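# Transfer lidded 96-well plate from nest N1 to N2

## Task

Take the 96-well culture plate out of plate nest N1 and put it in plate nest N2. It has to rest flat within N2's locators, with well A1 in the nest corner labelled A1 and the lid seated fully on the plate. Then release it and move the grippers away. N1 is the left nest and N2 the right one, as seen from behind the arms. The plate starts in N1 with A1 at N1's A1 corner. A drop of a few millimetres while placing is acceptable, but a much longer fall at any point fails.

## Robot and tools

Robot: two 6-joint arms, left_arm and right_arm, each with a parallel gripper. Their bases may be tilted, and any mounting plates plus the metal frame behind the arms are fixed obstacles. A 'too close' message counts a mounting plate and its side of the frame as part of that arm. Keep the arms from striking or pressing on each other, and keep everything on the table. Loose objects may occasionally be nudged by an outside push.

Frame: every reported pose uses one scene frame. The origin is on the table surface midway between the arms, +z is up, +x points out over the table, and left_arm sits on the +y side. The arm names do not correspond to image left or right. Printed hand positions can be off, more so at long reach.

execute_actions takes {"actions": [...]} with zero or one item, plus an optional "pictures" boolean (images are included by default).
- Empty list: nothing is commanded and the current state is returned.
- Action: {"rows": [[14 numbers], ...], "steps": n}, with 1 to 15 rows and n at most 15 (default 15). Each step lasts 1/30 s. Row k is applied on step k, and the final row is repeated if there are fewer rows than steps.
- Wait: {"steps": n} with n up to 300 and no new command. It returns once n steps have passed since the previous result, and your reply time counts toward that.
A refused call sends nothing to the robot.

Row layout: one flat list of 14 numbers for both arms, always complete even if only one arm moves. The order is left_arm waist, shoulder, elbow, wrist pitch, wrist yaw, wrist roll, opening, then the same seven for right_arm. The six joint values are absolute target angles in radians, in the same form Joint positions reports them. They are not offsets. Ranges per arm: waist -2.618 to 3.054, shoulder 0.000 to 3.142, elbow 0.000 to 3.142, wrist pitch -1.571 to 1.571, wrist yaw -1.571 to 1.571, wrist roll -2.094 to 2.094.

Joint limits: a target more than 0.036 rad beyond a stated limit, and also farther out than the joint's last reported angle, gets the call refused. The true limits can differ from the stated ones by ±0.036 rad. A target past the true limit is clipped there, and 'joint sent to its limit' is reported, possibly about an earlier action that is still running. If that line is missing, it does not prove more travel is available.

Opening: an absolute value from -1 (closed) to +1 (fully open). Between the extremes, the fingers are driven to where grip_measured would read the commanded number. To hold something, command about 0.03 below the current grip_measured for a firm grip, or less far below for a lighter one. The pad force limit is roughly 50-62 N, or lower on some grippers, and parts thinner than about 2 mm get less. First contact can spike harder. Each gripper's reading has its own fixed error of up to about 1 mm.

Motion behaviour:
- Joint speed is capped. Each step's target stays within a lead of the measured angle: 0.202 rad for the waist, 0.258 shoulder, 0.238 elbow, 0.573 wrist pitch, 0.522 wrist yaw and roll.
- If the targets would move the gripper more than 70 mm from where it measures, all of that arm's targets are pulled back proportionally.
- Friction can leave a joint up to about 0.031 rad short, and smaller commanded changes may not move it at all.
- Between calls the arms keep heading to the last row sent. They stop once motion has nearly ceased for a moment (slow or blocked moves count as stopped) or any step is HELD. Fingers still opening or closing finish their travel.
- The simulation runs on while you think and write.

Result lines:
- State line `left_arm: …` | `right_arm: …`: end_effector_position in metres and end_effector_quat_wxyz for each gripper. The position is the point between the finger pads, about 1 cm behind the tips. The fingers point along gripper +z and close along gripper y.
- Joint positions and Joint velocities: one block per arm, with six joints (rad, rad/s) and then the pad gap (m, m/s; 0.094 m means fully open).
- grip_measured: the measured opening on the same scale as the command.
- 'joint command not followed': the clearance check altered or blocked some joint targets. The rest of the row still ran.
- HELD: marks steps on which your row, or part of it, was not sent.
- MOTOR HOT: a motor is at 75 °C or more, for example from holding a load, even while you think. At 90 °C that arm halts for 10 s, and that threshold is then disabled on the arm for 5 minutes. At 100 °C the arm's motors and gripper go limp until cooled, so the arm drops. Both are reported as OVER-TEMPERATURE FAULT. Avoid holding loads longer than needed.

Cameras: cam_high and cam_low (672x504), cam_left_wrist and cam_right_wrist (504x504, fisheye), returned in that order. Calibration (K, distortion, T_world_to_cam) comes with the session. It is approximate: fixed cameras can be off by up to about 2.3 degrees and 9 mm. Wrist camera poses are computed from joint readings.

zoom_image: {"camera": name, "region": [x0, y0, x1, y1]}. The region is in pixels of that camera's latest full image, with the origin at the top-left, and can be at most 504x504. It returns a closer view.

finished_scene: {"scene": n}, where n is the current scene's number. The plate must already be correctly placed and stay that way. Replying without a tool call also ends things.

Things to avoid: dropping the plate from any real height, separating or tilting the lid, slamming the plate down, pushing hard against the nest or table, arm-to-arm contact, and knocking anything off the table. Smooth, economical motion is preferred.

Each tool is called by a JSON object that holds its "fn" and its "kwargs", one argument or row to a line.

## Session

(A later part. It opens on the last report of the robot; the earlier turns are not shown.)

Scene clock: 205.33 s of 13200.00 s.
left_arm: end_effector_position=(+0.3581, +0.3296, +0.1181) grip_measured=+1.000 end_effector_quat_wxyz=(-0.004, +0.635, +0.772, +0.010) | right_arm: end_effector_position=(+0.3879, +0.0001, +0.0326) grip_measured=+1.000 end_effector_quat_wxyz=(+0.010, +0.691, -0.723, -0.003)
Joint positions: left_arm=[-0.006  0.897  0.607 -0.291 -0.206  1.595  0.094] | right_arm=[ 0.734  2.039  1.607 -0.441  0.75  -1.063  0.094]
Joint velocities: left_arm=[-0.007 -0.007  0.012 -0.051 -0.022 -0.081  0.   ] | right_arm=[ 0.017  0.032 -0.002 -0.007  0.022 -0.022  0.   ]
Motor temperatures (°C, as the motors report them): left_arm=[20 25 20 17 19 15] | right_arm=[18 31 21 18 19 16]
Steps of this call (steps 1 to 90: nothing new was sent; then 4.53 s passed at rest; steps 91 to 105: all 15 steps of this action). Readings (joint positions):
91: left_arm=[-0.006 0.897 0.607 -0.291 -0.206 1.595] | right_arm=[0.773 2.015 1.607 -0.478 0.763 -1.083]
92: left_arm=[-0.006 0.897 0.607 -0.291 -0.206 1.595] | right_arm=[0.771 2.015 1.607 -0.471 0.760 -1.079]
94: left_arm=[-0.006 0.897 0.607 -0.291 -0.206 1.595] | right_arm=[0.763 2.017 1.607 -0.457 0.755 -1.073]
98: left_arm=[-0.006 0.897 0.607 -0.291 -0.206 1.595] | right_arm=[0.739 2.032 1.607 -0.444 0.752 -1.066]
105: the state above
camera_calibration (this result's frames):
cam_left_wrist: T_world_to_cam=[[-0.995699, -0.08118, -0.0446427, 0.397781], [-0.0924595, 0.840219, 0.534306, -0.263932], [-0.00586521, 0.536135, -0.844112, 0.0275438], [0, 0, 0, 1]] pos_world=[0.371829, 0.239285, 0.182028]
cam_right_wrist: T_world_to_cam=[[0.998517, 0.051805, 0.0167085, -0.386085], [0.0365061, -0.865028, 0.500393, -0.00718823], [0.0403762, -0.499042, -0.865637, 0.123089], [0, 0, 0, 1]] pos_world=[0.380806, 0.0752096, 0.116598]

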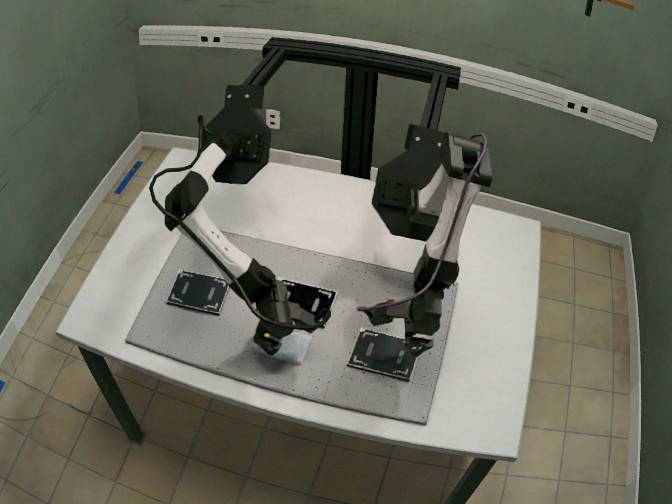

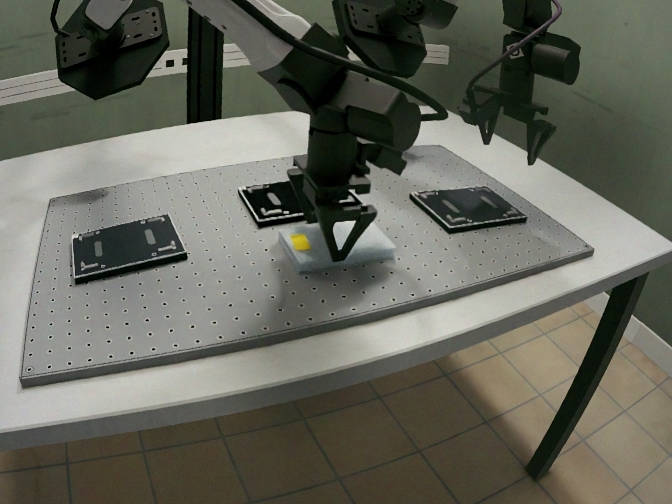

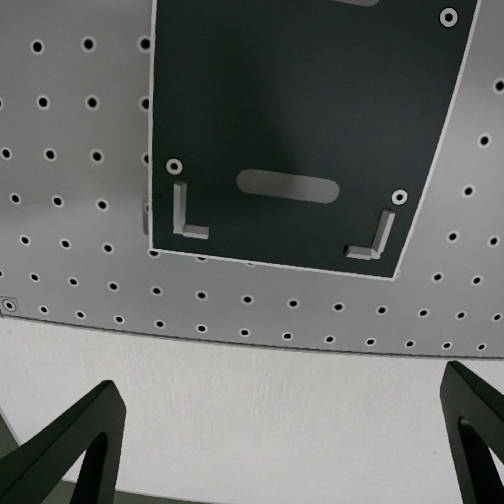

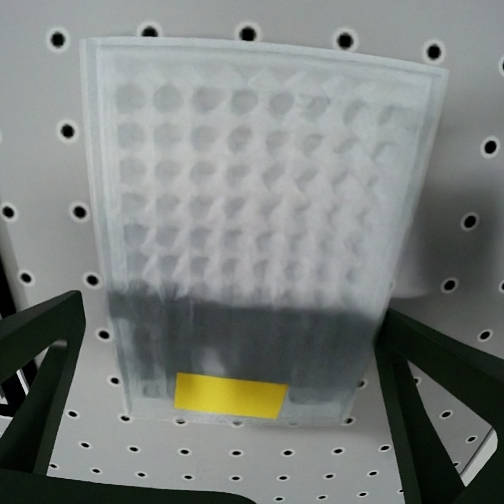

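{"fn": "execute_actions", "kwargs": {
  "actions": [
    {"rows":[[0,0.9,0.6,-0.3,-0.2,1.6,1,0.733,2.04,1.647,-0.425,0.715,-1.055,1]]}
  ]
}}

Scene clock: 208.83 s of 13200.00 s.
left_arm: end_effector_position=(+0.3581, +0.3296, +0.1181) grip_measured=+1.000 end_effector_quat_wxyz=(-0.004, +0.635, +0.772, +0.010) | right_arm: end_effector_position=(+0.3948, +0.0055, +0.0347) grip_measured=+1.000 end_effector_quat_wxyz=(-0.002, +0.684, -0.729, -0.011)
Joint positions: left_arm=[-0.006  0.897  0.607 -0.291 -0.206  1.595  0.094] | right_arm=[ 0.734  2.039  1.626 -0.435  0.728 -1.062  0.094]
Joint velocities: left_arm=[-0.012 -0.002 -0.017  0.007  0.007 -0.066  0.   ] | right_arm=[-0.012 -0.002 -0.012 -0.066 -0.007  0.037  0.   ]
Motor temperatures (°C, as the motors report them): left_arm=[20 25 20 17 19 15] | right_arm=[18 31 21 18 19 16]
Steps of this call (steps 1 to 15: the robot went on to your last target; steps 16 to 90: nothing new was sent; steps 91 to 105: all 15 steps of this action). Readings (joint positions):
91: left_arm=[-0.006 0.897 0.607 -0.291 -0.206 1.595] | right_arm=[0.734 2.039 1.609 -0.439 0.746 -1.062]
92: left_arm=[-0.006 0.897 0.607 -0.291 -0.206 1.595] | right_arm=[0.734 2.039 1.613 -0.439 0.741 -1.062]
94: left_arm=[-0.006 0.897 0.607 -0.291 -0.206 1.595] | right_arm=[0.734 2.039 1.621 -0.438 0.736 -1.062]
98: left_arm=[-0.006 0.897 0.607 -0.291 -0.206 1.595] | right_arm=[0.734 2.039 1.626 -0.435 0.731 -1.062]
105: the state above
camera_calibration (this result's frames):
cam_left_wrist: T_world_to_cam=[[-0.995699, -0.08118, -0.0446427, 0.397781], [-0.0924595, 0.840219, 0.534306, -0.263932], [-0.00586521, 0.536135, -0.844112, 0.0275438], [0, 0, 0, 1]] pos_world=[0.371829, 0.239285, 0.182028]
cam_right_wrist: T_world_to_cam=[[0.999152, 0.0332245, 0.0243289, -0.393667], [0.0176237, -0.878962, 0.476565, 0.00454093], [0.0372178, -0.475732, -0.878802, 0.128856], [0, 0, 0, 1]] pos_world=[0.388458, 0.0783715, 0.120652]

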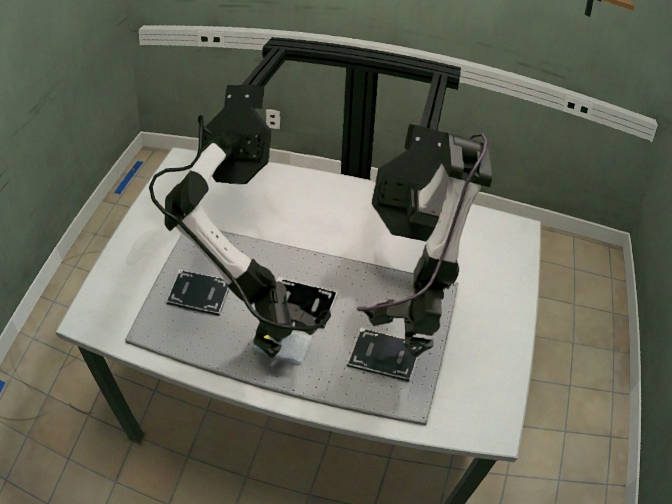

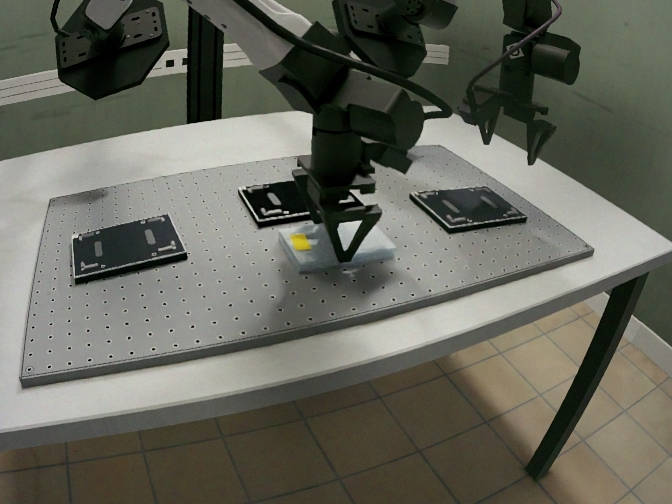

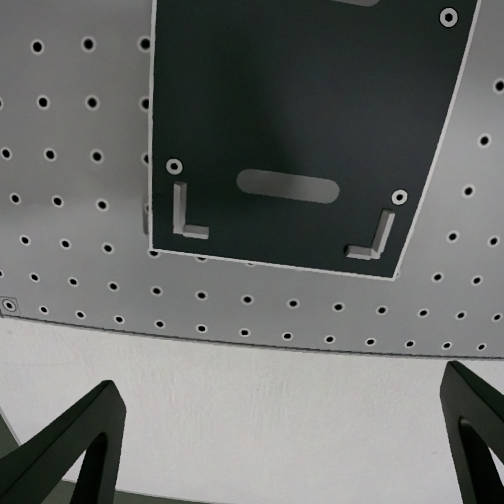

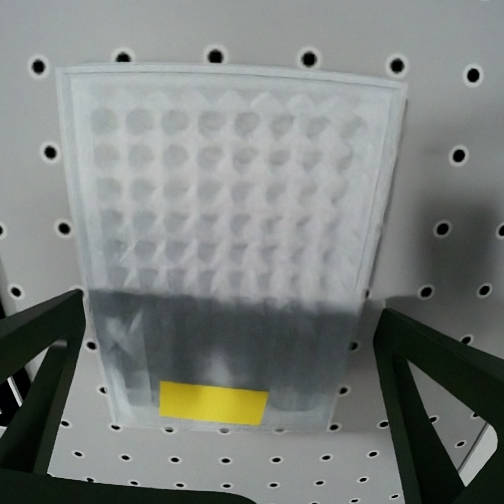

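{"fn": "execute_actions", "kwargs": {
  "actions": [
    {"rows":[[0,0.9,0.6,-0.3,-0.2,1.6,1,0.73,2.06,1.647,-0.425,0.715,-1.08,1],[0,0.9,0.6,-0.3,-0.2,1.6,1,0.725,2.065,1.647,-0.415,0.71,-1.09,1],[0,0.9,0.6,-0.3,-0.2,1.6,1,0.72,2.07,1.65,-0.405,0.705,-1.1,1],[0,0.9,0.6,-0.3,-0.2,1.6,1,0.715,2.077,1.652,-0.39,0.7,-1.11,1],[0,0.9,0.6,-0.3,-0.2,1.6,1,0.71,2.084,1.654,-0.38,0.7,-1.115,1],[0,0.9,0.6,-0.3,-0.2,1.6,1,0.705,2.091,1.656,-0.368,0.7,-1.115,1],[0,0.9,0.6,-0.3,-0.2,1.6,1,0.7,2.098,1.658,-0.368,0.7,-1.115,1],[0,0.9,0.6,-0.3,-0.2,1.6,1,0.694,2.102,1.658,-0.368,0.7,-1.115,1]]}
  ]
}}

{"fn": "zoom_image", "kwargs": {
  "camera": "cam_low",
  "region": [230, 150, 430, 300]
}}

Scene clock: 226.90 s of 13200.00 s.
left_arm: end_effector_position=(+0.3581, +0.3296, +0.1181) grip_measured=+1.000 end_effector_quat_wxyz=(-0.004, +0.635, +0.772, +0.010) | right_arm: end_effector_position=(+0.3926, +0.0096, +0.0202) grip_measured=+1.000 end_effector_quat_wxyz=(-0.005, +0.692, -0.722, -0.012)
Joint positions: left_arm=[-0.006  0.897  0.607 -0.291 -0.206  1.595  0.094] | right_arm=[ 0.718  2.075  1.633 -0.39   0.712 -1.104  0.094]
Joint velocities: left_arm=[ 0.002  0.002  0.002 -0.022  0.007 -0.066  0.   ] | right_arm=[ 0.007 -0.012 -0.007 -0.022  0.007 -0.022  0.   ]
Motor temperatures (°C, as the motors report them): left_arm=[19 25 20 16 19 15] | right_arm=[20 33 21 18 19 16]
Steps of this call (steps 1 to 15: the robot went on to your last target; steps 16 to 90: nothing new was sent; then 14.57 s passed at rest; steps 91 to 105: all 15 steps of this action). Readings (joint positions):
91: left_arm=[-0.006 0.897 0.607 -0.291 -0.206 1.595] | right_arm=[0.734 2.039 1.626 -0.435 0.727 -1.063]
92: left_arm=[-0.006 0.897 0.607 -0.291 -0.206 1.595] | right_arm=[0.734 2.040 1.626 -0.434 0.726 -1.067]
94: left_arm=[-0.006 0.897 0.607 -0.291 -0.206 1.595] | right_arm=[0.732 2.045 1.626 -0.426 0.723 -1.077]
98: left_arm=[-0.006 0.897 0.607 -0.291 -0.206 1.595] | right_arm=[0.716 2.074 1.633 -0.401 0.715 -1.095]
105: the state above
camera_calibration (this result's frames):
cam_left_wrist: T_world_to_cam=[[-0.995699, -0.08118, -0.0446427, 0.397781], [-0.0924595, 0.840219, 0.534306, -0.263932], [-0.00586521, 0.536135, -0.844112, 0.0275438], [0, 0, 0, 1]] pos_world=[0.371829, 0.239285, 0.182028]
cam_right_wrist: T_world_to_cam=[[0.998087, 0.0553205, 0.0275929, -0.391147], [0.0358543, -0.881612, 0.470611, 0.00803714], [0.0503607, -0.468722, -0.881909, 0.112985], [0, 0, 0, 1]] pos_world=[0.384421, 0.0816824, 0.106653]

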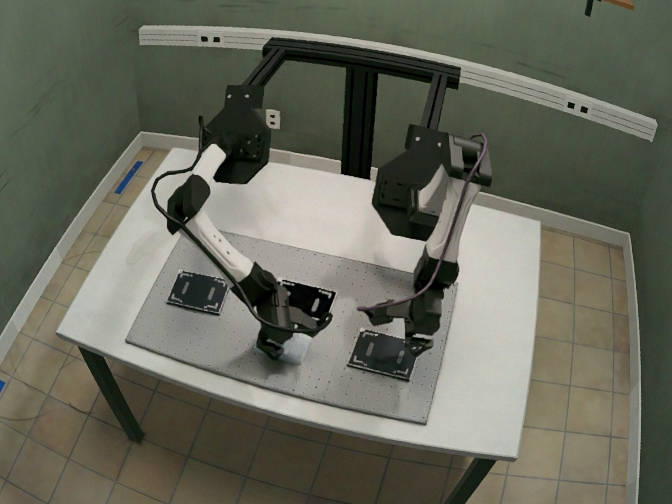

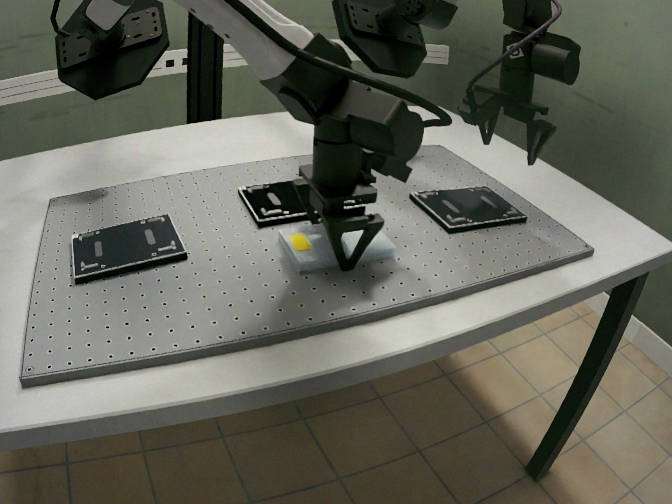

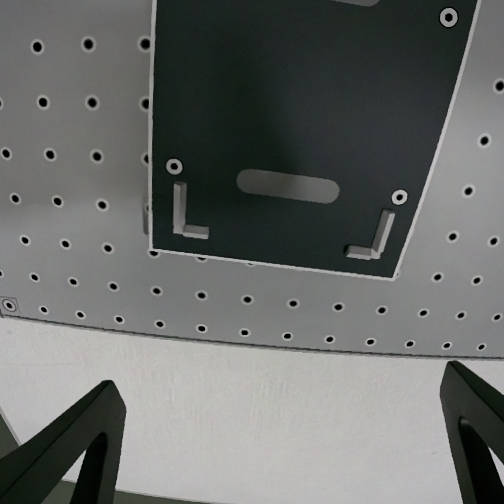

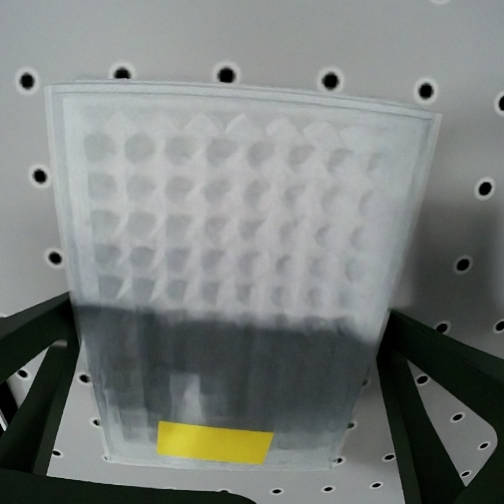

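Region (230, 150, 430, 300) of cam_low's 672x504 image, scaled by 2.520, with more detail than that image has; it fills the top 378 rows of this view, and the rest is white.

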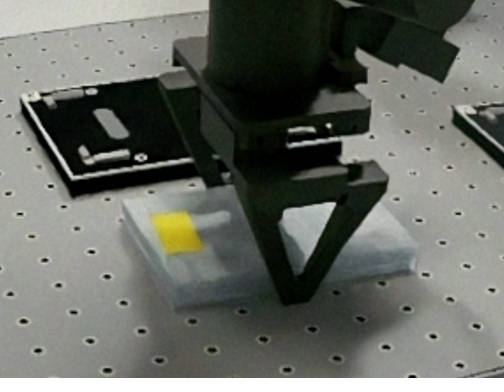

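{"fn": "execute_actions", "kwargs": {
  "actions": [
    {"rows":[[0,0.9,0.6,-0.3,-0.2,1.6,1,0.715,2.08,1.64,-0.39,0.712,-1.104,0.77]],"steps":10}
  ],
  "pictures": false
}}

{"fn": "execute_actions", "kwargs": {
  "actions": [
    {"rows":[[0,0.9,0.6,-0.3,-0.2,1.6,1,0.74,2.05,1.62,-0.44,0.74,-1.08,0.77],[0,0.9,0.6,-0.3,-0.2,1.6,1,0.76,2.01,1.6,-0.48,0.76,-1.06,0.77],[0,0.9,0.6,-0.3,-0.2,1.6,1,0.79,1.97,1.59,-0.5,0.77,-1.06,0.77]]}
  ]
}}

Scene clock: 236.57 s of 13200.00 s.
left_arm: end_effector_position=(+0.3581, +0.3296, +0.1181) grip_measured=+1.000 end_effector_quat_wxyz=(-0.004, +0.635, +0.772, +0.010) | right_arm: end_effector_position=(+0.3932, +0.0097, +0.0202) grip_measured=+0.798 end_effector_quat_wxyz=(-0.006, +0.692, -0.722, -0.011)
Joint positions: left_arm=[-0.006  0.897  0.607 -0.291 -0.206  1.595  0.094] | right_arm=[ 0.718  2.075  1.633 -0.387  0.713 -1.106  0.084]
Joint velocities: left_arm=[-0.007 -0.002 -0.007  0.022 -0.007 -0.007  0.   ] | right_arm=[-0.022  0.007 -0.002 -0.037 -0.081 -0.037 -0.002]
Motor temperatures (°C, as the motors report them): left_arm=[18 25 20 16 19 15] | right_arm=[20 32 22 18 19 16]
Steps of this call (steps 1 to 15: the robot went on to your last target; steps 16 to 90: nothing new was sent; then 6.33 s passed at rest; steps 91 to 100: all 10 steps of this action). Readings (joint positions):
91: left_arm=[-0.006 0.897 0.607 -0.291 -0.206 1.595] | right_arm=[0.718 2.075 1.633 -0.388 0.712 -1.106]
92: left_arm=[-0.006 0.897 0.607 -0.291 -0.206 1.595] | right_arm=[0.718 2.075 1.633 -0.387 0.713 -1.106]
94: left_arm=[-0.006 0.897 0.607 -0.291 -0.206 1.595] | right_arm=[0.718 2.075 1.633 -0.387 0.713 -1.106]
98: left_arm=[-0.006 0.897 0.607 -0.291 -0.206 1.595] | right_arm=[0.718 2.075 1.633 -0.387 0.713 -1.106]
100: the state above

Scene clock: 237.07 s of 13200.00 s.
left_arm: end_effector_position=(+0.3581, +0.3296, +0.1181) grip_measured=+1.000 end_effector_quat_wxyz=(-0.004, +0.635, +0.772, +0.010) | right_arm: end_effector_position=(+0.3954, +0.0098, +0.0647) grip_measured=+0.798 end_effector_quat_wxyz=(-0.012, +0.700, -0.714, -0.011)
Joint positions: left_arm=[-0.006  0.897  0.607 -0.291 -0.206  1.595  0.094] | right_arm=[ 0.786  1.981  1.602 -0.482  0.757 -1.069  0.084]
Joint velocities: left_arm=[-0.007 -0.002  0.007  0.022 -0.007  0.051  0.   ] | right_arm=[-0.007  0.007 -0.002 -0.022  0.066  0.022 -0.001]
Motor temperatures (°C, as the motors report them): left_arm=[18 25 20 16 19 15] | right_arm=[20 32 21 18 19 16]
Steps of this call (steps 1 to 15: all 15 steps of this action). Readings (joint positions):
1: left_arm=[-0.006 0.897 0.607 -0.291 -0.206 1.595] | right_arm=[0.718 2.075 1.633 -0.389 0.715 -1.103]
2: left_arm=[-0.006 0.897 0.607 -0.291 -0.206 1.595] | right_arm=[0.721 2.071 1.631 -0.398 0.720 -1.096]
4: left_arm=[-0.006 0.897 0.607 -0.291 -0.206 1.595] | right_arm=[0.737 2.043 1.610 -0.434 0.735 -1.085]
8: left_arm=[-0.006 0.897 0.607 -0.291 -0.206 1.595] | right_arm=[0.780 1.993 1.602 -0.470 0.748 -1.075]
15: the state above
camera_calibration (this result's frames):
cam_left_wrist: T_world_to_cam=[[-0.995699, -0.08118, -0.0446427, 0.397781], [-0.0924595, 0.840219, 0.534306, -0.263932], [-0.00586521, 0.536135, -0.844112, 0.0275438], [0, 0, 0, 1]] pos_world=[0.371829, 0.239285, 0.182028]
cam_right_wrist: T_world_to_cam=[[0.99628, 0.0764175, 0.0398358, -0.395489], [0.0491817, -0.88377, 0.465329, -0.0177345], [0.0707649, -0.461639, -0.884241, 0.144178], [0, 0, 0, 1]] pos_world=[0.384687, 0.081107, 0.151495]

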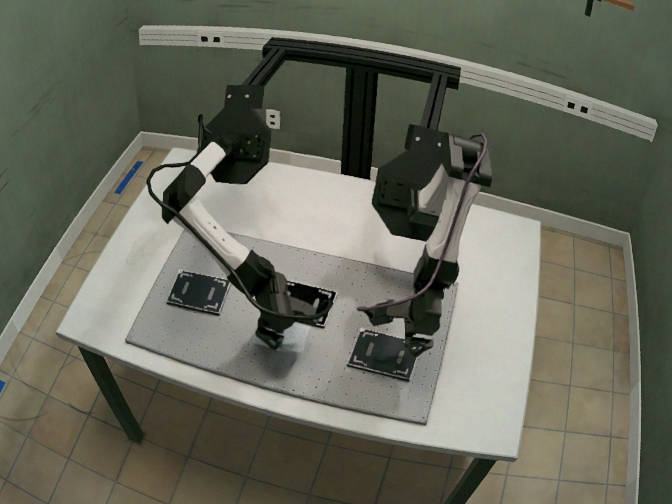

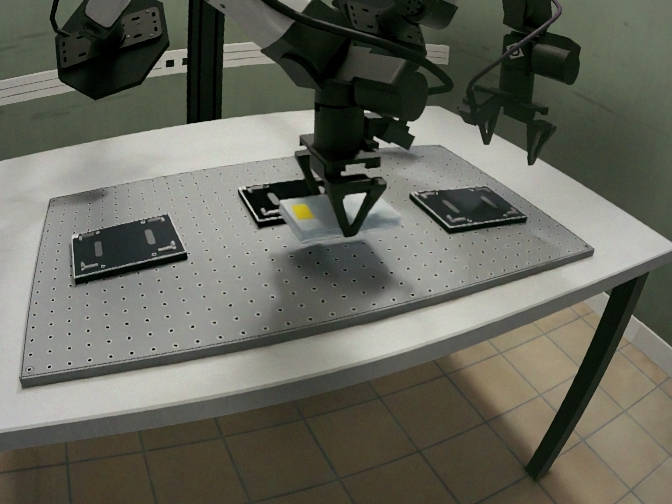

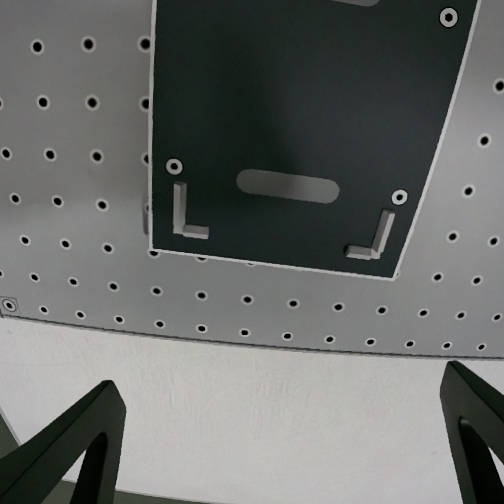

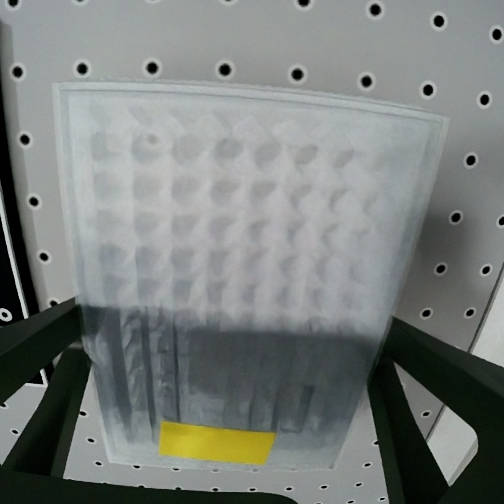

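{"fn": "execute_actions", "kwargs": {
  "actions": [
    {"rows":[[0,0.9,0.6,-0.3,-0.2,1.6,1,0.77,1.9,1.52,-0.45,0.72,-1.12,0.77],[0,0.9,0.6,-0.3,-0.2,1.6,1,0.75,1.83,1.44,-0.42,0.7,-1.16,0.77],[0,0.9,0.6,-0.3,-0.2,1.6,1,0.73,1.76,1.36,-0.4,0.68,-1.19,0.77],[0,0.9,0.6,-0.3,-0.2,1.6,1,0.7,1.69,1.28,-0.37,0.65,-1.22,0.77],[0,0.9,0.6,-0.3,-0.2,1.6,1,0.67,1.62,1.2,-0.35,0.62,-1.25,0.77],[0,0.9,0.6,-0.3,-0.2,1.6,1,0.64,1.55,1.12,-0.32,0.58,-1.29,0.77],[0,0.9,0.6,-0.3,-0.2,1.6,1,0.6,1.48,1.04,-0.29,0.54,-1.33,0.77],[0,0.9,0.6,-0.3,-0.2,1.6,1,0.55,1.42,0.97,-0.26,0.5,-1.37,0.77],[0,0.9,0.6,-0.3,-0.2,1.6,1,0.49,1.36,0.9,-0.23,0.45,-1.41,0.77],[0,0.9,0.6,-0.3,-0.2,1.6,1,0.43,1.31,0.84,-0.2,0.4,-1.45,0.77],[0,0.9,0.6,-0.3,-0.2,1.6,1,0.36,1.27,0.79,-0.16,0.35,-1.49,0.77],[0,0.9,0.6,-0.3,-0.2,1.6,1,0.29,1.24,0.74,-0.12,0.3,-1.53,0.77],[0,0.9,0.6,-0.3,-0.2,1.6,1,0.22,1.24,0.7,-0.07,0.26,-1.57,0.77],[0,0.9,0.6,-0.3,-0.2,1.6,1,0.15,1.24,0.67,-0.02,0.235,-1.6,0.77],[0,0.9,0.6,-0.3,-0.2,1.6,1,0.1,1.25,0.64,0.012,0.235,-1.6,0.77]]}
  ],
  "pictures": false
}}

{"fn": "execute_actions", "kwargs": {
  "actions": [
    {"steps":25}
  ]
}}

{"fn": "zoom_image", "kwargs": {
  "camera": "cam_low",
  "region": [50, 170, 210, 290]
}}

Scene clock: 254.57 s of 13200.00 s.
left_arm: end_effector_position=(+0.3581, +0.3296, +0.1181) grip_measured=+1.000 end_effector_quat_wxyz=(-0.004, +0.635, +0.772, +0.010) | right_arm: end_effector_position=(+0.3150, -0.2521, +0.0654) grip_measured=+0.798 end_effector_quat_wxyz=(+0.025, +0.686, -0.727, -0.001)
Joint positions: left_arm=[-0.006  0.897  0.607 -0.291 -0.206  1.595  0.094] | right_arm=[ 0.201  1.247  0.727 -0.143  0.379 -1.472  0.084]
Joint velocities: left_arm=[-0.022 -0.007 -0.002 -0.051 -0.037  0.022  0.   ] | right_arm=[-1.8    0.017 -1.048  1.121 -0.799 -0.813  0.   ]
Motor temperatures (°C, as the motors report them): left_arm=[18 25 20 16 19 15] | right_arm=[22 34 21 18 19 16]
Steps of this call (steps 1 to 15: the robot went on to your last target; steps 16 to 90: nothing new was sent; then 14.00 s passed at rest; steps 91 to 105: all 15 steps of this action). Readings (joint positions):
91: left_arm=[-0.006 0.897 0.607 -0.291 -0.206 1.595] | right_arm=[0.785 1.974 1.590 -0.476 0.754 -1.073]
92: left_arm=[-0.006 0.897 0.607 -0.291 -0.206 1.595] | right_arm=[0.782 1.950 1.553 -0.456 0.744 -1.086]
94: left_arm=[-0.006 0.897 0.607 -0.291 -0.206 1.595] | right_arm=[0.763 1.852 1.422 -0.423 0.714 -1.124]
98: left_arm=[-0.006 0.897 0.607 -0.291 -0.206 1.595] | right_arm=[0.636 1.559 1.112 -0.360 0.623 -1.231]
105: the state above

Scene clock: 255.40 s of 13200.00 s.
left_arm: end_effector_position=(+0.3581, +0.3296, +0.1181) grip_measured=+1.000 end_effector_quat_wxyz=(-0.004, +0.635, +0.772, +0.010) | right_arm: end_effector_position=(+0.3047, -0.2660, +0.0516) grip_measured=+0.798 end_effector_quat_wxyz=(-0.003, +0.702, -0.712, -0.006)
Joint positions: left_arm=[-0.006  0.897  0.607 -0.291 -0.206  1.595  0.094] | right_arm=[ 0.095  1.248  0.645 -0.003  0.248 -1.592  0.084]
Joint velocities: left_arm=[-0.007  0.002  0.007 -0.037  0.007 -0.022  0.   ] | right_arm=[-0.017 -0.002  0.007 -0.051 -0.022 -0.007 -0.   ]
Motor temperatures (°C, as the motors report them): left_arm=[18 25 20 16 19 15] | right_arm=[22 34 21 18 19 16]
Steps of this call (steps 1 to 25: the robot went on to your last target). Readings (joint positions):
1: left_arm=[-0.006 0.897 0.607 -0.291 -0.206 1.595] | right_arm=[0.147 1.247 0.696 -0.114 0.358 -1.496]
2: left_arm=[-0.006 0.897 0.607 -0.291 -0.206 1.595] | right_arm=[0.113 1.248 0.672 -0.099 0.342 -1.515]
4: left_arm=[-0.006 0.897 0.607 -0.291 -0.206 1.595] | right_arm=[0.095 1.248 0.647 -0.083 0.315 -1.544]
8: left_arm=[-0.006 0.897 0.607 -0.291 -0.206 1.595] | right_arm=[0.095 1.248 0.645 -0.038 0.274 -1.573]
25: the state above
camera_calibration (this result's frames):
cam_left_wrist: T_world_to_cam=[[-0.995699, -0.08118, -0.0446427, 0.397781], [-0.0924595, 0.840219, 0.534306, -0.263932], [-0.00586521, 0.536135, -0.844112, 0.0275438], [0, 0, 0, 1]] pos_world=[0.371829, 0.239285, 0.182028]
cam_right_wrist: T_world_to_cam=[[0.996024, 0.0827176, 0.033086, -0.281404], [0.0566325, -0.87456, 0.481599, -0.251584], [0.0687723, -0.47781, -0.875767, 0.00754874], [0, 0, 0, 1]] pos_world=[0.294014, -0.193141, 0.137084]

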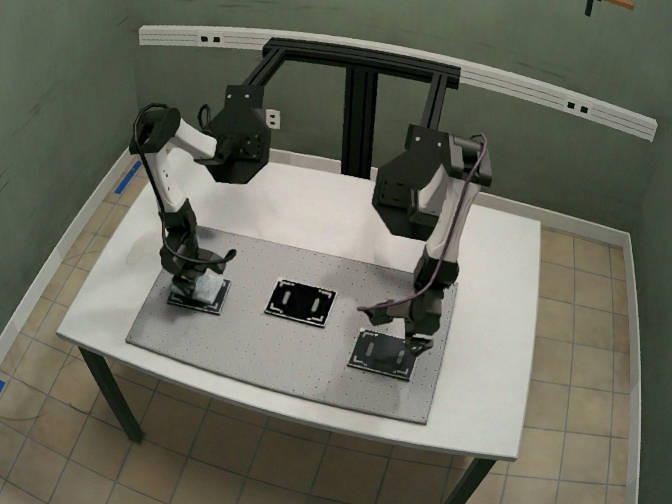

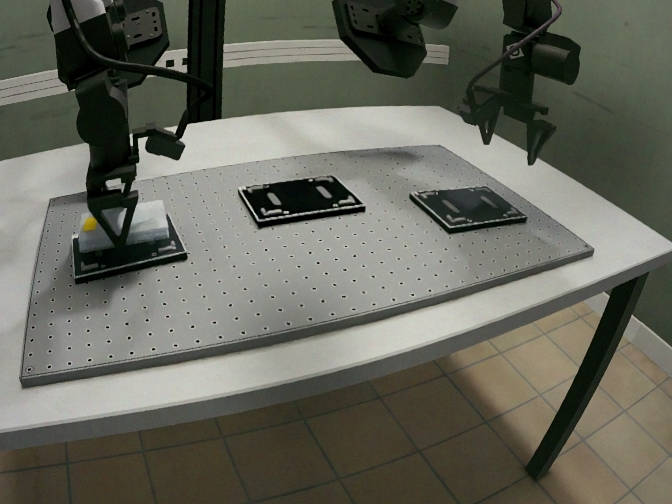

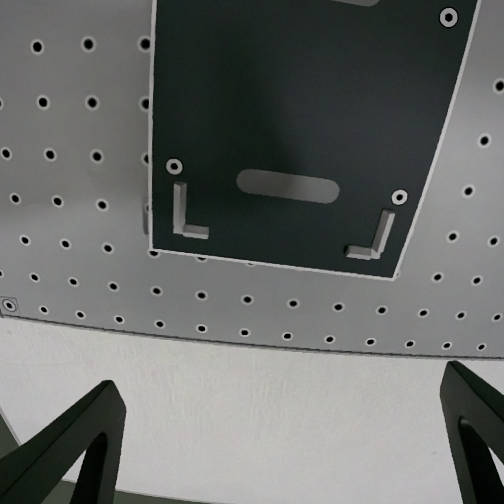

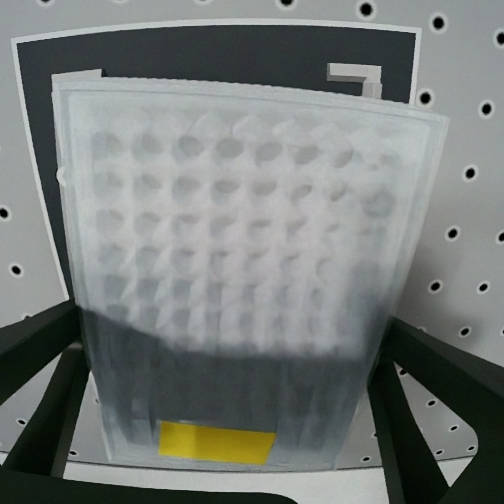

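Region (50, 170, 210, 290) of cam_low's 672x504 image, scaled by 3.150, with more detail than that image has; it fills the top 378 rows of this view, and the rest is white.

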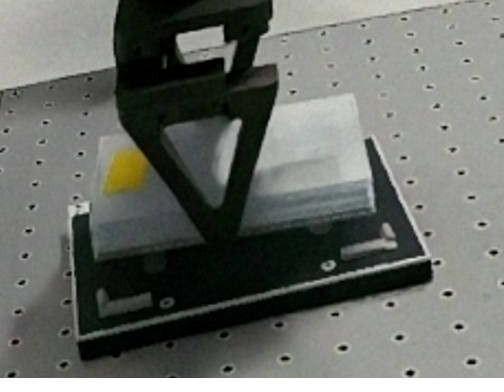

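{"fn": "execute_actions", "kwargs": {
  "actions": [
    {"rows":[[0,0.9,0.6,-0.3,-0.2,1.6,1,0.095,1.27,0.655,0.055,0.245,-1.71,0.77],[0,0.9,0.6,-0.3,-0.2,1.6,1,0.095,1.28,0.655,0.055,0.245,-1.71,0.77],[0,0.9,0.6,-0.3,-0.2,1.6,1,0.095,1.29,0.655,0.055,0.245,-1.71,0.77],[0,0.9,0.6,-0.3,-0.2,1.6,1,0.095,1.3,0.655,0.055,0.245,-1.71,0.77]]}
  ],
  "pictures": false
}}

{"fn": "execute_actions", "kwargs": {
  "actions": [
    {"steps":10}
  ]
}}

{"fn": "zoom_image", "kwargs": {
  "camera": "cam_low",
  "region": [50, 170, 210, 290]
}}

Scene clock: 262.03 s of 13200.00 s.
left_arm: end_effector_position=(+0.3581, +0.3296, +0.1181) grip_measured=+1.000 end_effector_quat_wxyz=(-0.004, +0.635, +0.772, +0.010) | right_arm: end_effector_position=(+0.3034, -0.2636, +0.0430) grip_measured=+0.798 end_effector_quat_wxyz=(-0.004, +0.739, -0.674, -0.005)
Joint positions: left_arm=[-0.006  0.897  0.607 -0.291 -0.206  1.595  0.094] | right_arm=[ 0.095  1.289  0.645  0.039  0.247 -1.699  0.084]
Joint velocities: left_arm=[-0.002 -0.002 -0.002  0.051 -0.022  0.037  0.   ] | right_arm=[ 0.002 -0.007  0.017  0.066  0.022 -0.022  0.   ]
Motor temperatures (°C, as the motors report them): left_arm=[17 25 20 16 19 15] | right_arm=[21 34 21 18 19 16]
Steps of this call (steps 1 to 15: the robot went on to your last target; steps 16 to 90: nothing new was sent; then 3.13 s passed at rest; steps 91 to 105: all 15 steps of this action). Readings (joint positions):
91: left_arm=[-0.006 0.897 0.607 -0.291 -0.206 1.595] | right_arm=[0.095 1.249 0.645 0.002 0.247 -1.609]
92: left_arm=[-0.006 0.897 0.607 -0.291 -0.206 1.595] | right_arm=[0.095 1.252 0.645 0.009 0.247 -1.628]
94: left_arm=[-0.006 0.897 0.607 -0.291 -0.206 1.595] | right_arm=[0.095 1.264 0.645 0.026 0.247 -1.655]
98: left_arm=[-0.006 0.897 0.607 -0.291 -0.206 1.595] | right_arm=[0.095 1.288 0.645 0.032 0.247 -1.684]
105: the state above

Scene clock: 262.37 s of 13200.00 s.
left_arm: end_effector_position=(+0.3581, +0.3296, +0.1181) grip_measured=+1.000 end_effector_quat_wxyz=(-0.004, +0.635, +0.772, +0.010) | right_arm: end_effector_position=(+0.3039, -0.2637, +0.0430) grip_measured=+0.798 end_effector_quat_wxyz=(-0.004, +0.740, -0.673, -0.005)
Joint positions: left_arm=[-0.006  0.897  0.607 -0.291 -0.206  1.595  0.094] | right_arm=[ 0.095  1.289  0.645  0.04   0.247 -1.703  0.084]
Joint velocities: left_arm=[-0.002 -0.002  0.012 -0.007 -0.037 -0.11   0.   ] | right_arm=[ 0.022 -0.007  0.012  0.051  0.066 -0.037  0.   ]
Motor temperatures (°C, as the motors report them): left_arm=[17 25 20 16 19 15] | right_arm=[21 34 21 18 19 16]
Steps of this call (steps 1 to 10: the robot went on to your last target). Readings (joint positions):
1: left_arm=[-0.006 0.897 0.607 -0.291 -0.206 1.595] | right_arm=[0.095 1.289 0.645 0.039 0.247 -1.700]
2: left_arm=[-0.006 0.897 0.607 -0.291 -0.206 1.595] | right_arm=[0.095 1.289 0.645 0.039 0.247 -1.701]
4: left_arm=[-0.006 0.897 0.607 -0.291 -0.206 1.595] | right_arm=[0.095 1.289 0.645 0.040 0.247 -1.701]
8: left_arm=[-0.006 0.897 0.607 -0.291 -0.206 1.595] | right_arm=[0.095 1.289 0.645 0.040 0.247 -1.703]
10: the state above
camera_calibration (this result's frames):
cam_left_wrist: T_world_to_cam=[[-0.995699, -0.08118, -0.0446427, 0.397781], [-0.0924595, 0.840219, 0.534306, -0.263932], [-0.00586521, 0.536135, -0.844112, 0.0275438], [0, 0, 0, 1]] pos_world=[0.371829, 0.239285, 0.182028]
cam_right_wrist: T_world_to_cam=[[0.980798, 0.191465, 0.0370982, -0.247343], [0.150341, -0.863436, 0.481535, -0.270848], [0.124229, -0.466711, -0.875641, -0.0127101], [0, 0, 0, 1]] pos_world=[0.284892, -0.192434, 0.128469]

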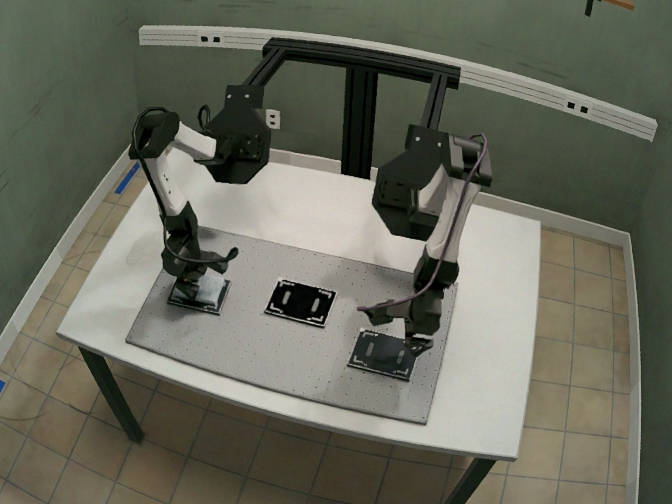

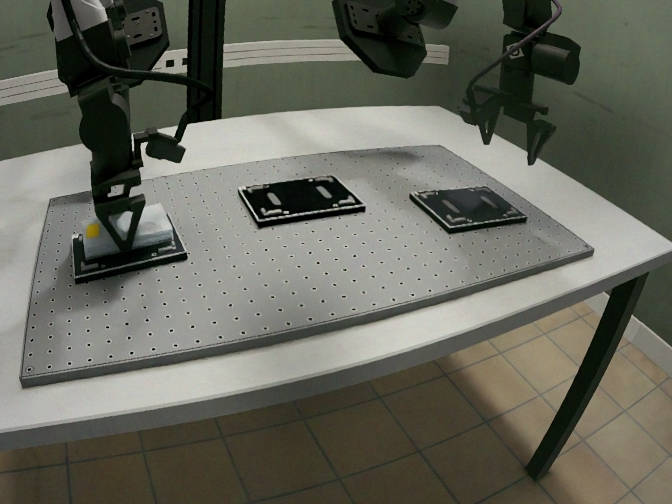

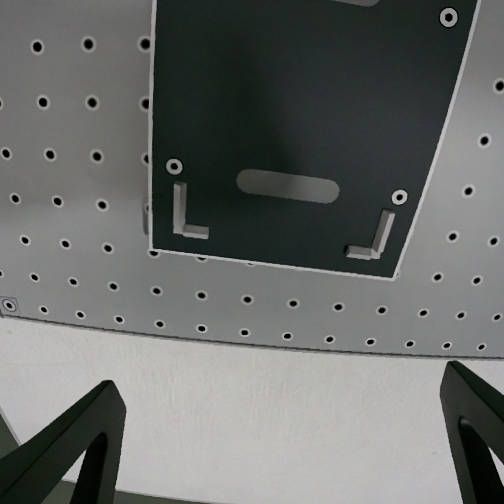

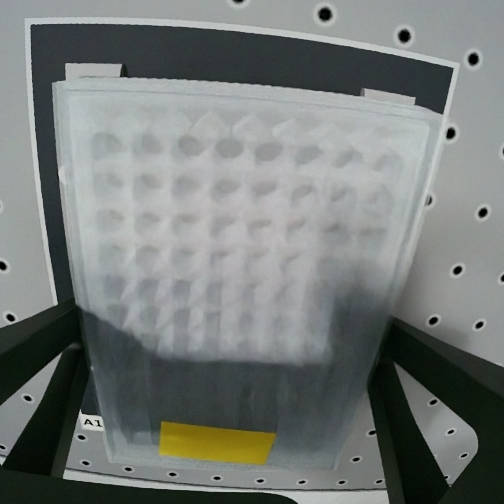

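Region (50, 170, 210, 290) of cam_low's 672x504 image, scaled by 3.150, with more detail than that image has; it fills the top 378 rows of this view, and the rest is white.

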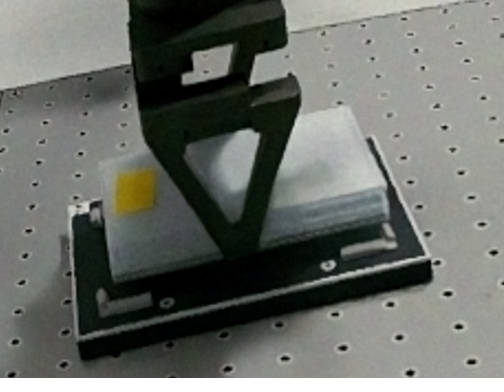

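{"fn": "execute_actions", "kwargs": {
  "actions": [
    {"rows":[[0,0.9,0.6,-0.3,-0.2,1.6,1,0.078,1.328,0.655,0.075,0.245,-1.68,0.77]]}
  ]
}}

{"fn": "zoom_image", "kwargs": {
  "camera": "cam_low",
  "region": [50, 170, 210, 290]
}}

Scene clock: 268.50 s of 13200.00 s.
left_arm: end_effector_position=(+0.3581, +0.3296, +0.1181) grip_measured=+1.000 end_effector_quat_wxyz=(-0.004, +0.635, +0.772, +0.010) | right_arm: end_effector_position=(+0.3005, -0.2646, +0.0369) grip_measured=+0.798 end_effector_quat_wxyz=(+0.001, +0.734, -0.679, -0.006)
Joint positions: left_arm=[-0.006  0.897  0.607 -0.291 -0.206  1.595  0.094] | right_arm=[ 0.088  1.316  0.645  0.06   0.247 -1.687  0.084]
Joint velocities: left_arm=[-0.007 -0.017 -0.022 -0.007 -0.007 -0.037  0.   ] | right_arm=[-0.012 -0.012 -0.032  0.022 -0.022  0.022 -0.   ]
Motor temperatures (°C, as the motors report them): left_arm=[17 25 20 16 19 15] | right_arm=[20 33 20 18 19 16]
Steps of this call (steps 1 to 15: the robot went on to your last target; steps 16 to 90: nothing new was sent; then 2.63 s passed at rest; steps 91 to 105: all 15 steps of this action). Readings (joint positions):
91: left_arm=[-0.006 0.897 0.607 -0.291 -0.206 1.595] | right_arm=[0.094 1.292 0.645 0.043 0.247 -1.701]
92: left_arm=[-0.006 0.897 0.607 -0.291 -0.206 1.595] | right_arm=[0.093 1.298 0.645 0.050 0.247 -1.698]
94: left_arm=[-0.006 0.897 0.607 -0.291 -0.206 1.595] | right_arm=[0.089 1.310 0.645 0.054 0.247 -1.694]
98: left_arm=[-0.006 0.897 0.607 -0.291 -0.206 1.595] | right_arm=[0.088 1.316 0.645 0.055 0.247 -1.690]
105: the state above
camera_calibration (this result's frames):
cam_left_wrist: T_world_to_cam=[[-0.995699, -0.08118, -0.0446427, 0.397781], [-0.0924595, 0.840219, 0.534306, -0.263932], [-0.00586521, 0.536135, -0.844112, 0.0275438], [0, 0, 0, 1]] pos_world=[0.371829, 0.239285, 0.182028]
cam_right_wrist: T_world_to_cam=[[0.984268, 0.174579, 0.0271609, -0.248762], [0.139751, -0.863345, 0.484877, -0.265147], [0.108099, -0.473453, -0.874161, -0.015057], [0, 0, 0, 1]] pos_world=[0.283531, -0.192614, 0.122158]

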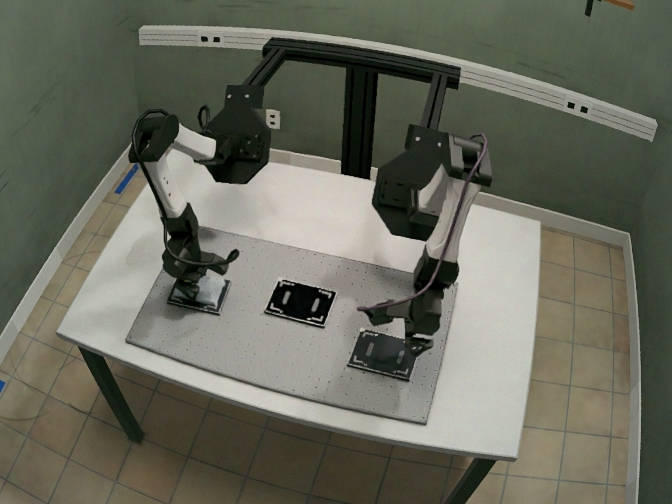

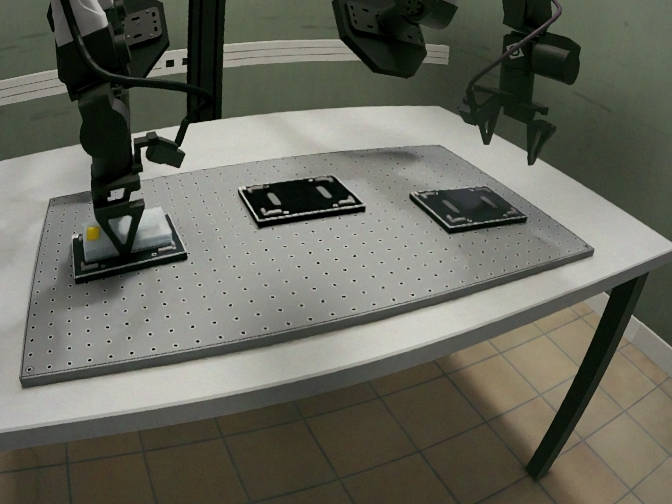

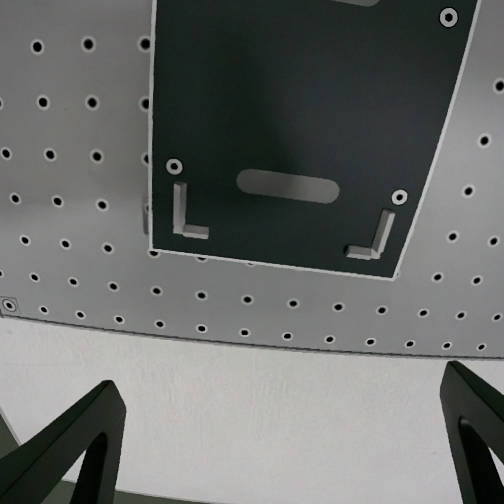

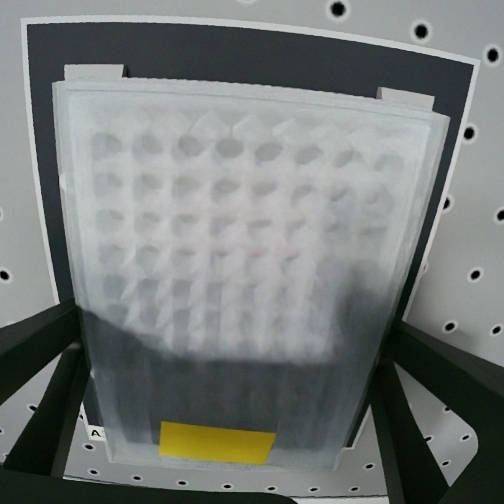

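Region (50, 170, 210, 290) of cam_low's 672x504 image, scaled by 3.150, with more detail than that image has; it fills the top 378 rows of this view, and the rest is white.

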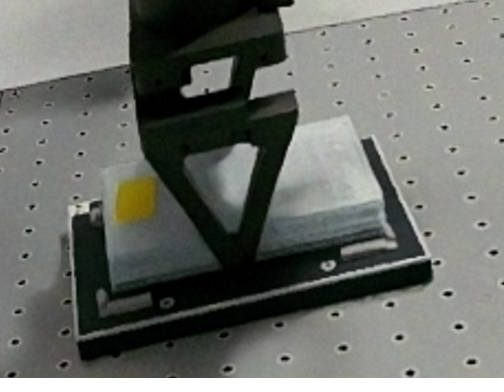

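{"fn": "execute_actions", "kwargs": {
  "actions": [
    {"rows":[[0,0.9,0.6,-0.3,-0.2,1.6,1,0.072,1.334,0.655,0.09,0.245,-1.68,0.77],[0,0.9,0.6,-0.3,-0.2,1.6,1,0.071,1.34,0.655,0.1,0.245,-1.68,0.77],[0,0.9,0.6,-0.3,-0.2,1.6,1,0.07,1.346,0.655,0.11,0.245,-1.68,0.77],[0,0.9,0.6,-0.3,-0.2,1.6,1,0.07,1.352,0.655,0.115,0.245,-1.68,0.77],[0,0.9,0.6,-0.3,-0.2,1.6,1,0.07,1.358,0.655,0.118,0.245,-1.68,0.77],[0,0.9,0.6,-0.3,-0.2,1.6,1,0.07,1.365,0.655,0.118,0.245,-1.68,0.77]]}
  ]
}}

{"fn": "zoom_image", "kwargs": {
  "camera": "cam_low",
  "region": [50, 170, 210, 290]
}}

Scene clock: 277.67 s of 13200.00 s.
left_arm: end_effector_position=(+0.3581, +0.3296, +0.1181) grip_measured=+1.000 end_effector_quat_wxyz=(-0.004, +0.635, +0.772, +0.010) | right_arm: end_effector_position=(+0.3006, -0.2669, +0.0313) grip_measured=+0.798 end_effector_quat_wxyz=(+0.002, +0.732, -0.682, -0.002)
Joint positions: left_arm=[-0.006  0.897  0.607 -0.291 -0.206  1.595  0.094] | right_arm=[ 0.079  1.34   0.645  0.09   0.248 -1.687  0.084]
Joint velocities: left_arm=[-0.027  0.017 -0.002  0.037  0.007  0.022  0.   ] | right_arm=[-0.017 -0.007  0.002 -0.081  0.037  0.022  0.001]
Motor temperatures (°C, as the motors report them): left_arm=[17 25 20 16 19 15] | right_arm=[19 32 20 18 19 16]
Steps of this call (steps 1 to 15: the robot went on to your last target; steps 16 to 90: nothing new was sent; then 5.67 s passed at rest; steps 91 to 105: all 15 steps of this action). Readings (joint positions):
91: left_arm=[-0.006 0.897 0.607 -0.291 -0.206 1.595] | right_arm=[0.088 1.316 0.645 0.062 0.247 -1.687]
92: left_arm=[-0.006 0.897 0.607 -0.291 -0.206 1.595] | right_arm=[0.086 1.317 0.645 0.065 0.247 -1.687]
94: left_arm=[-0.006 0.897 0.607 -0.291 -0.206 1.595] | right_arm=[0.082 1.324 0.645 0.078 0.247 -1.687]
98: left_arm=[-0.006 0.897 0.607 -0.291 -0.206 1.595] | right_arm=[0.079 1.340 0.645 0.090 0.248 -1.687]
105: the state above
camera_calibration (this result's frames):
cam_left_wrist: T_world_to_cam=[[-0.995699, -0.08118, -0.0446427, 0.397781], [-0.0924595, 0.840219, 0.534306, -0.263932], [-0.00586521, 0.536135, -0.844112, 0.0275438], [0, 0, 0, 1]] pos_world=[0.371829, 0.239285, 0.182028]
cam_right_wrist: T_world_to_cam=[[0.985402, 0.167453, 0.0307036, -0.250656], [0.130856, -0.860365, 0.492594, -0.261172], [0.108902, -0.481385, -0.869717, -0.023508], [0, 0, 0, 1]] pos_world=[0.283733, -0.194046, 0.115902]

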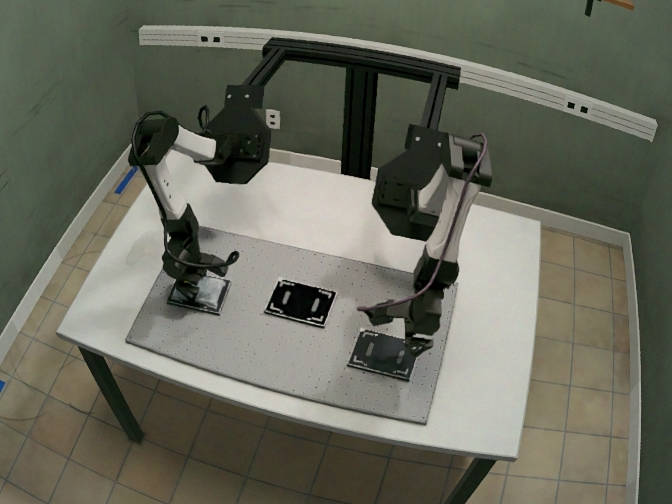

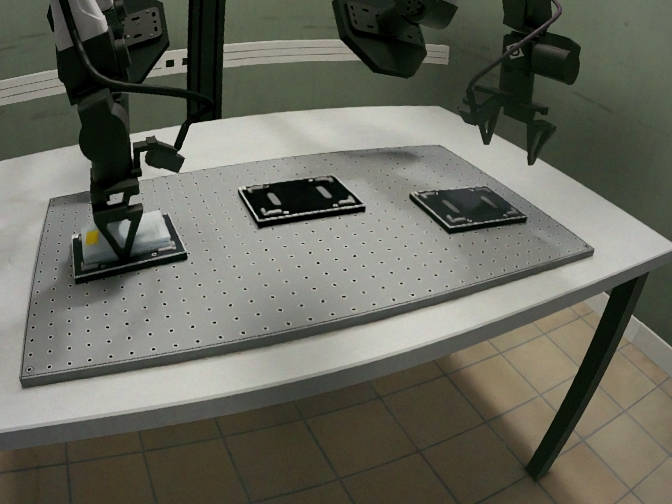

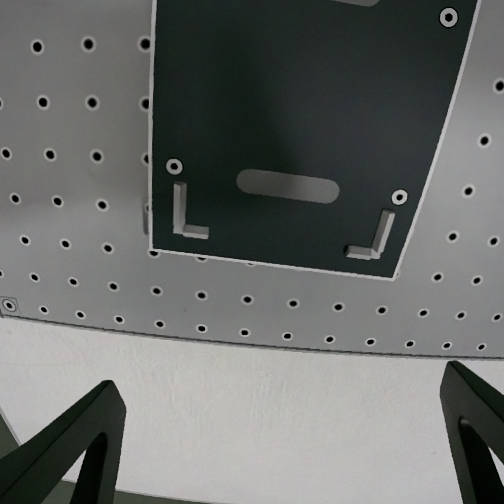

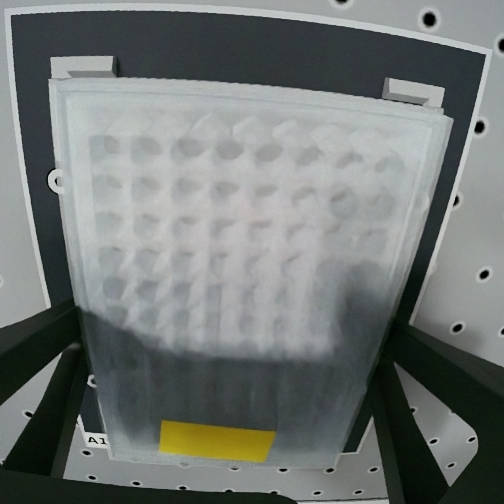

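Region (50, 170, 210, 290) of cam_low's 672x504 image, scaled by 3.150, with more detail than that image has; it fills the top 378 rows of this view, and the rest is white.

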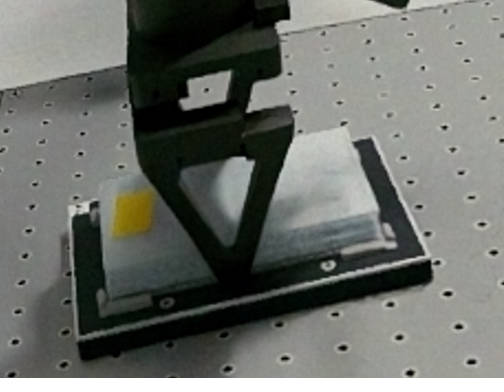

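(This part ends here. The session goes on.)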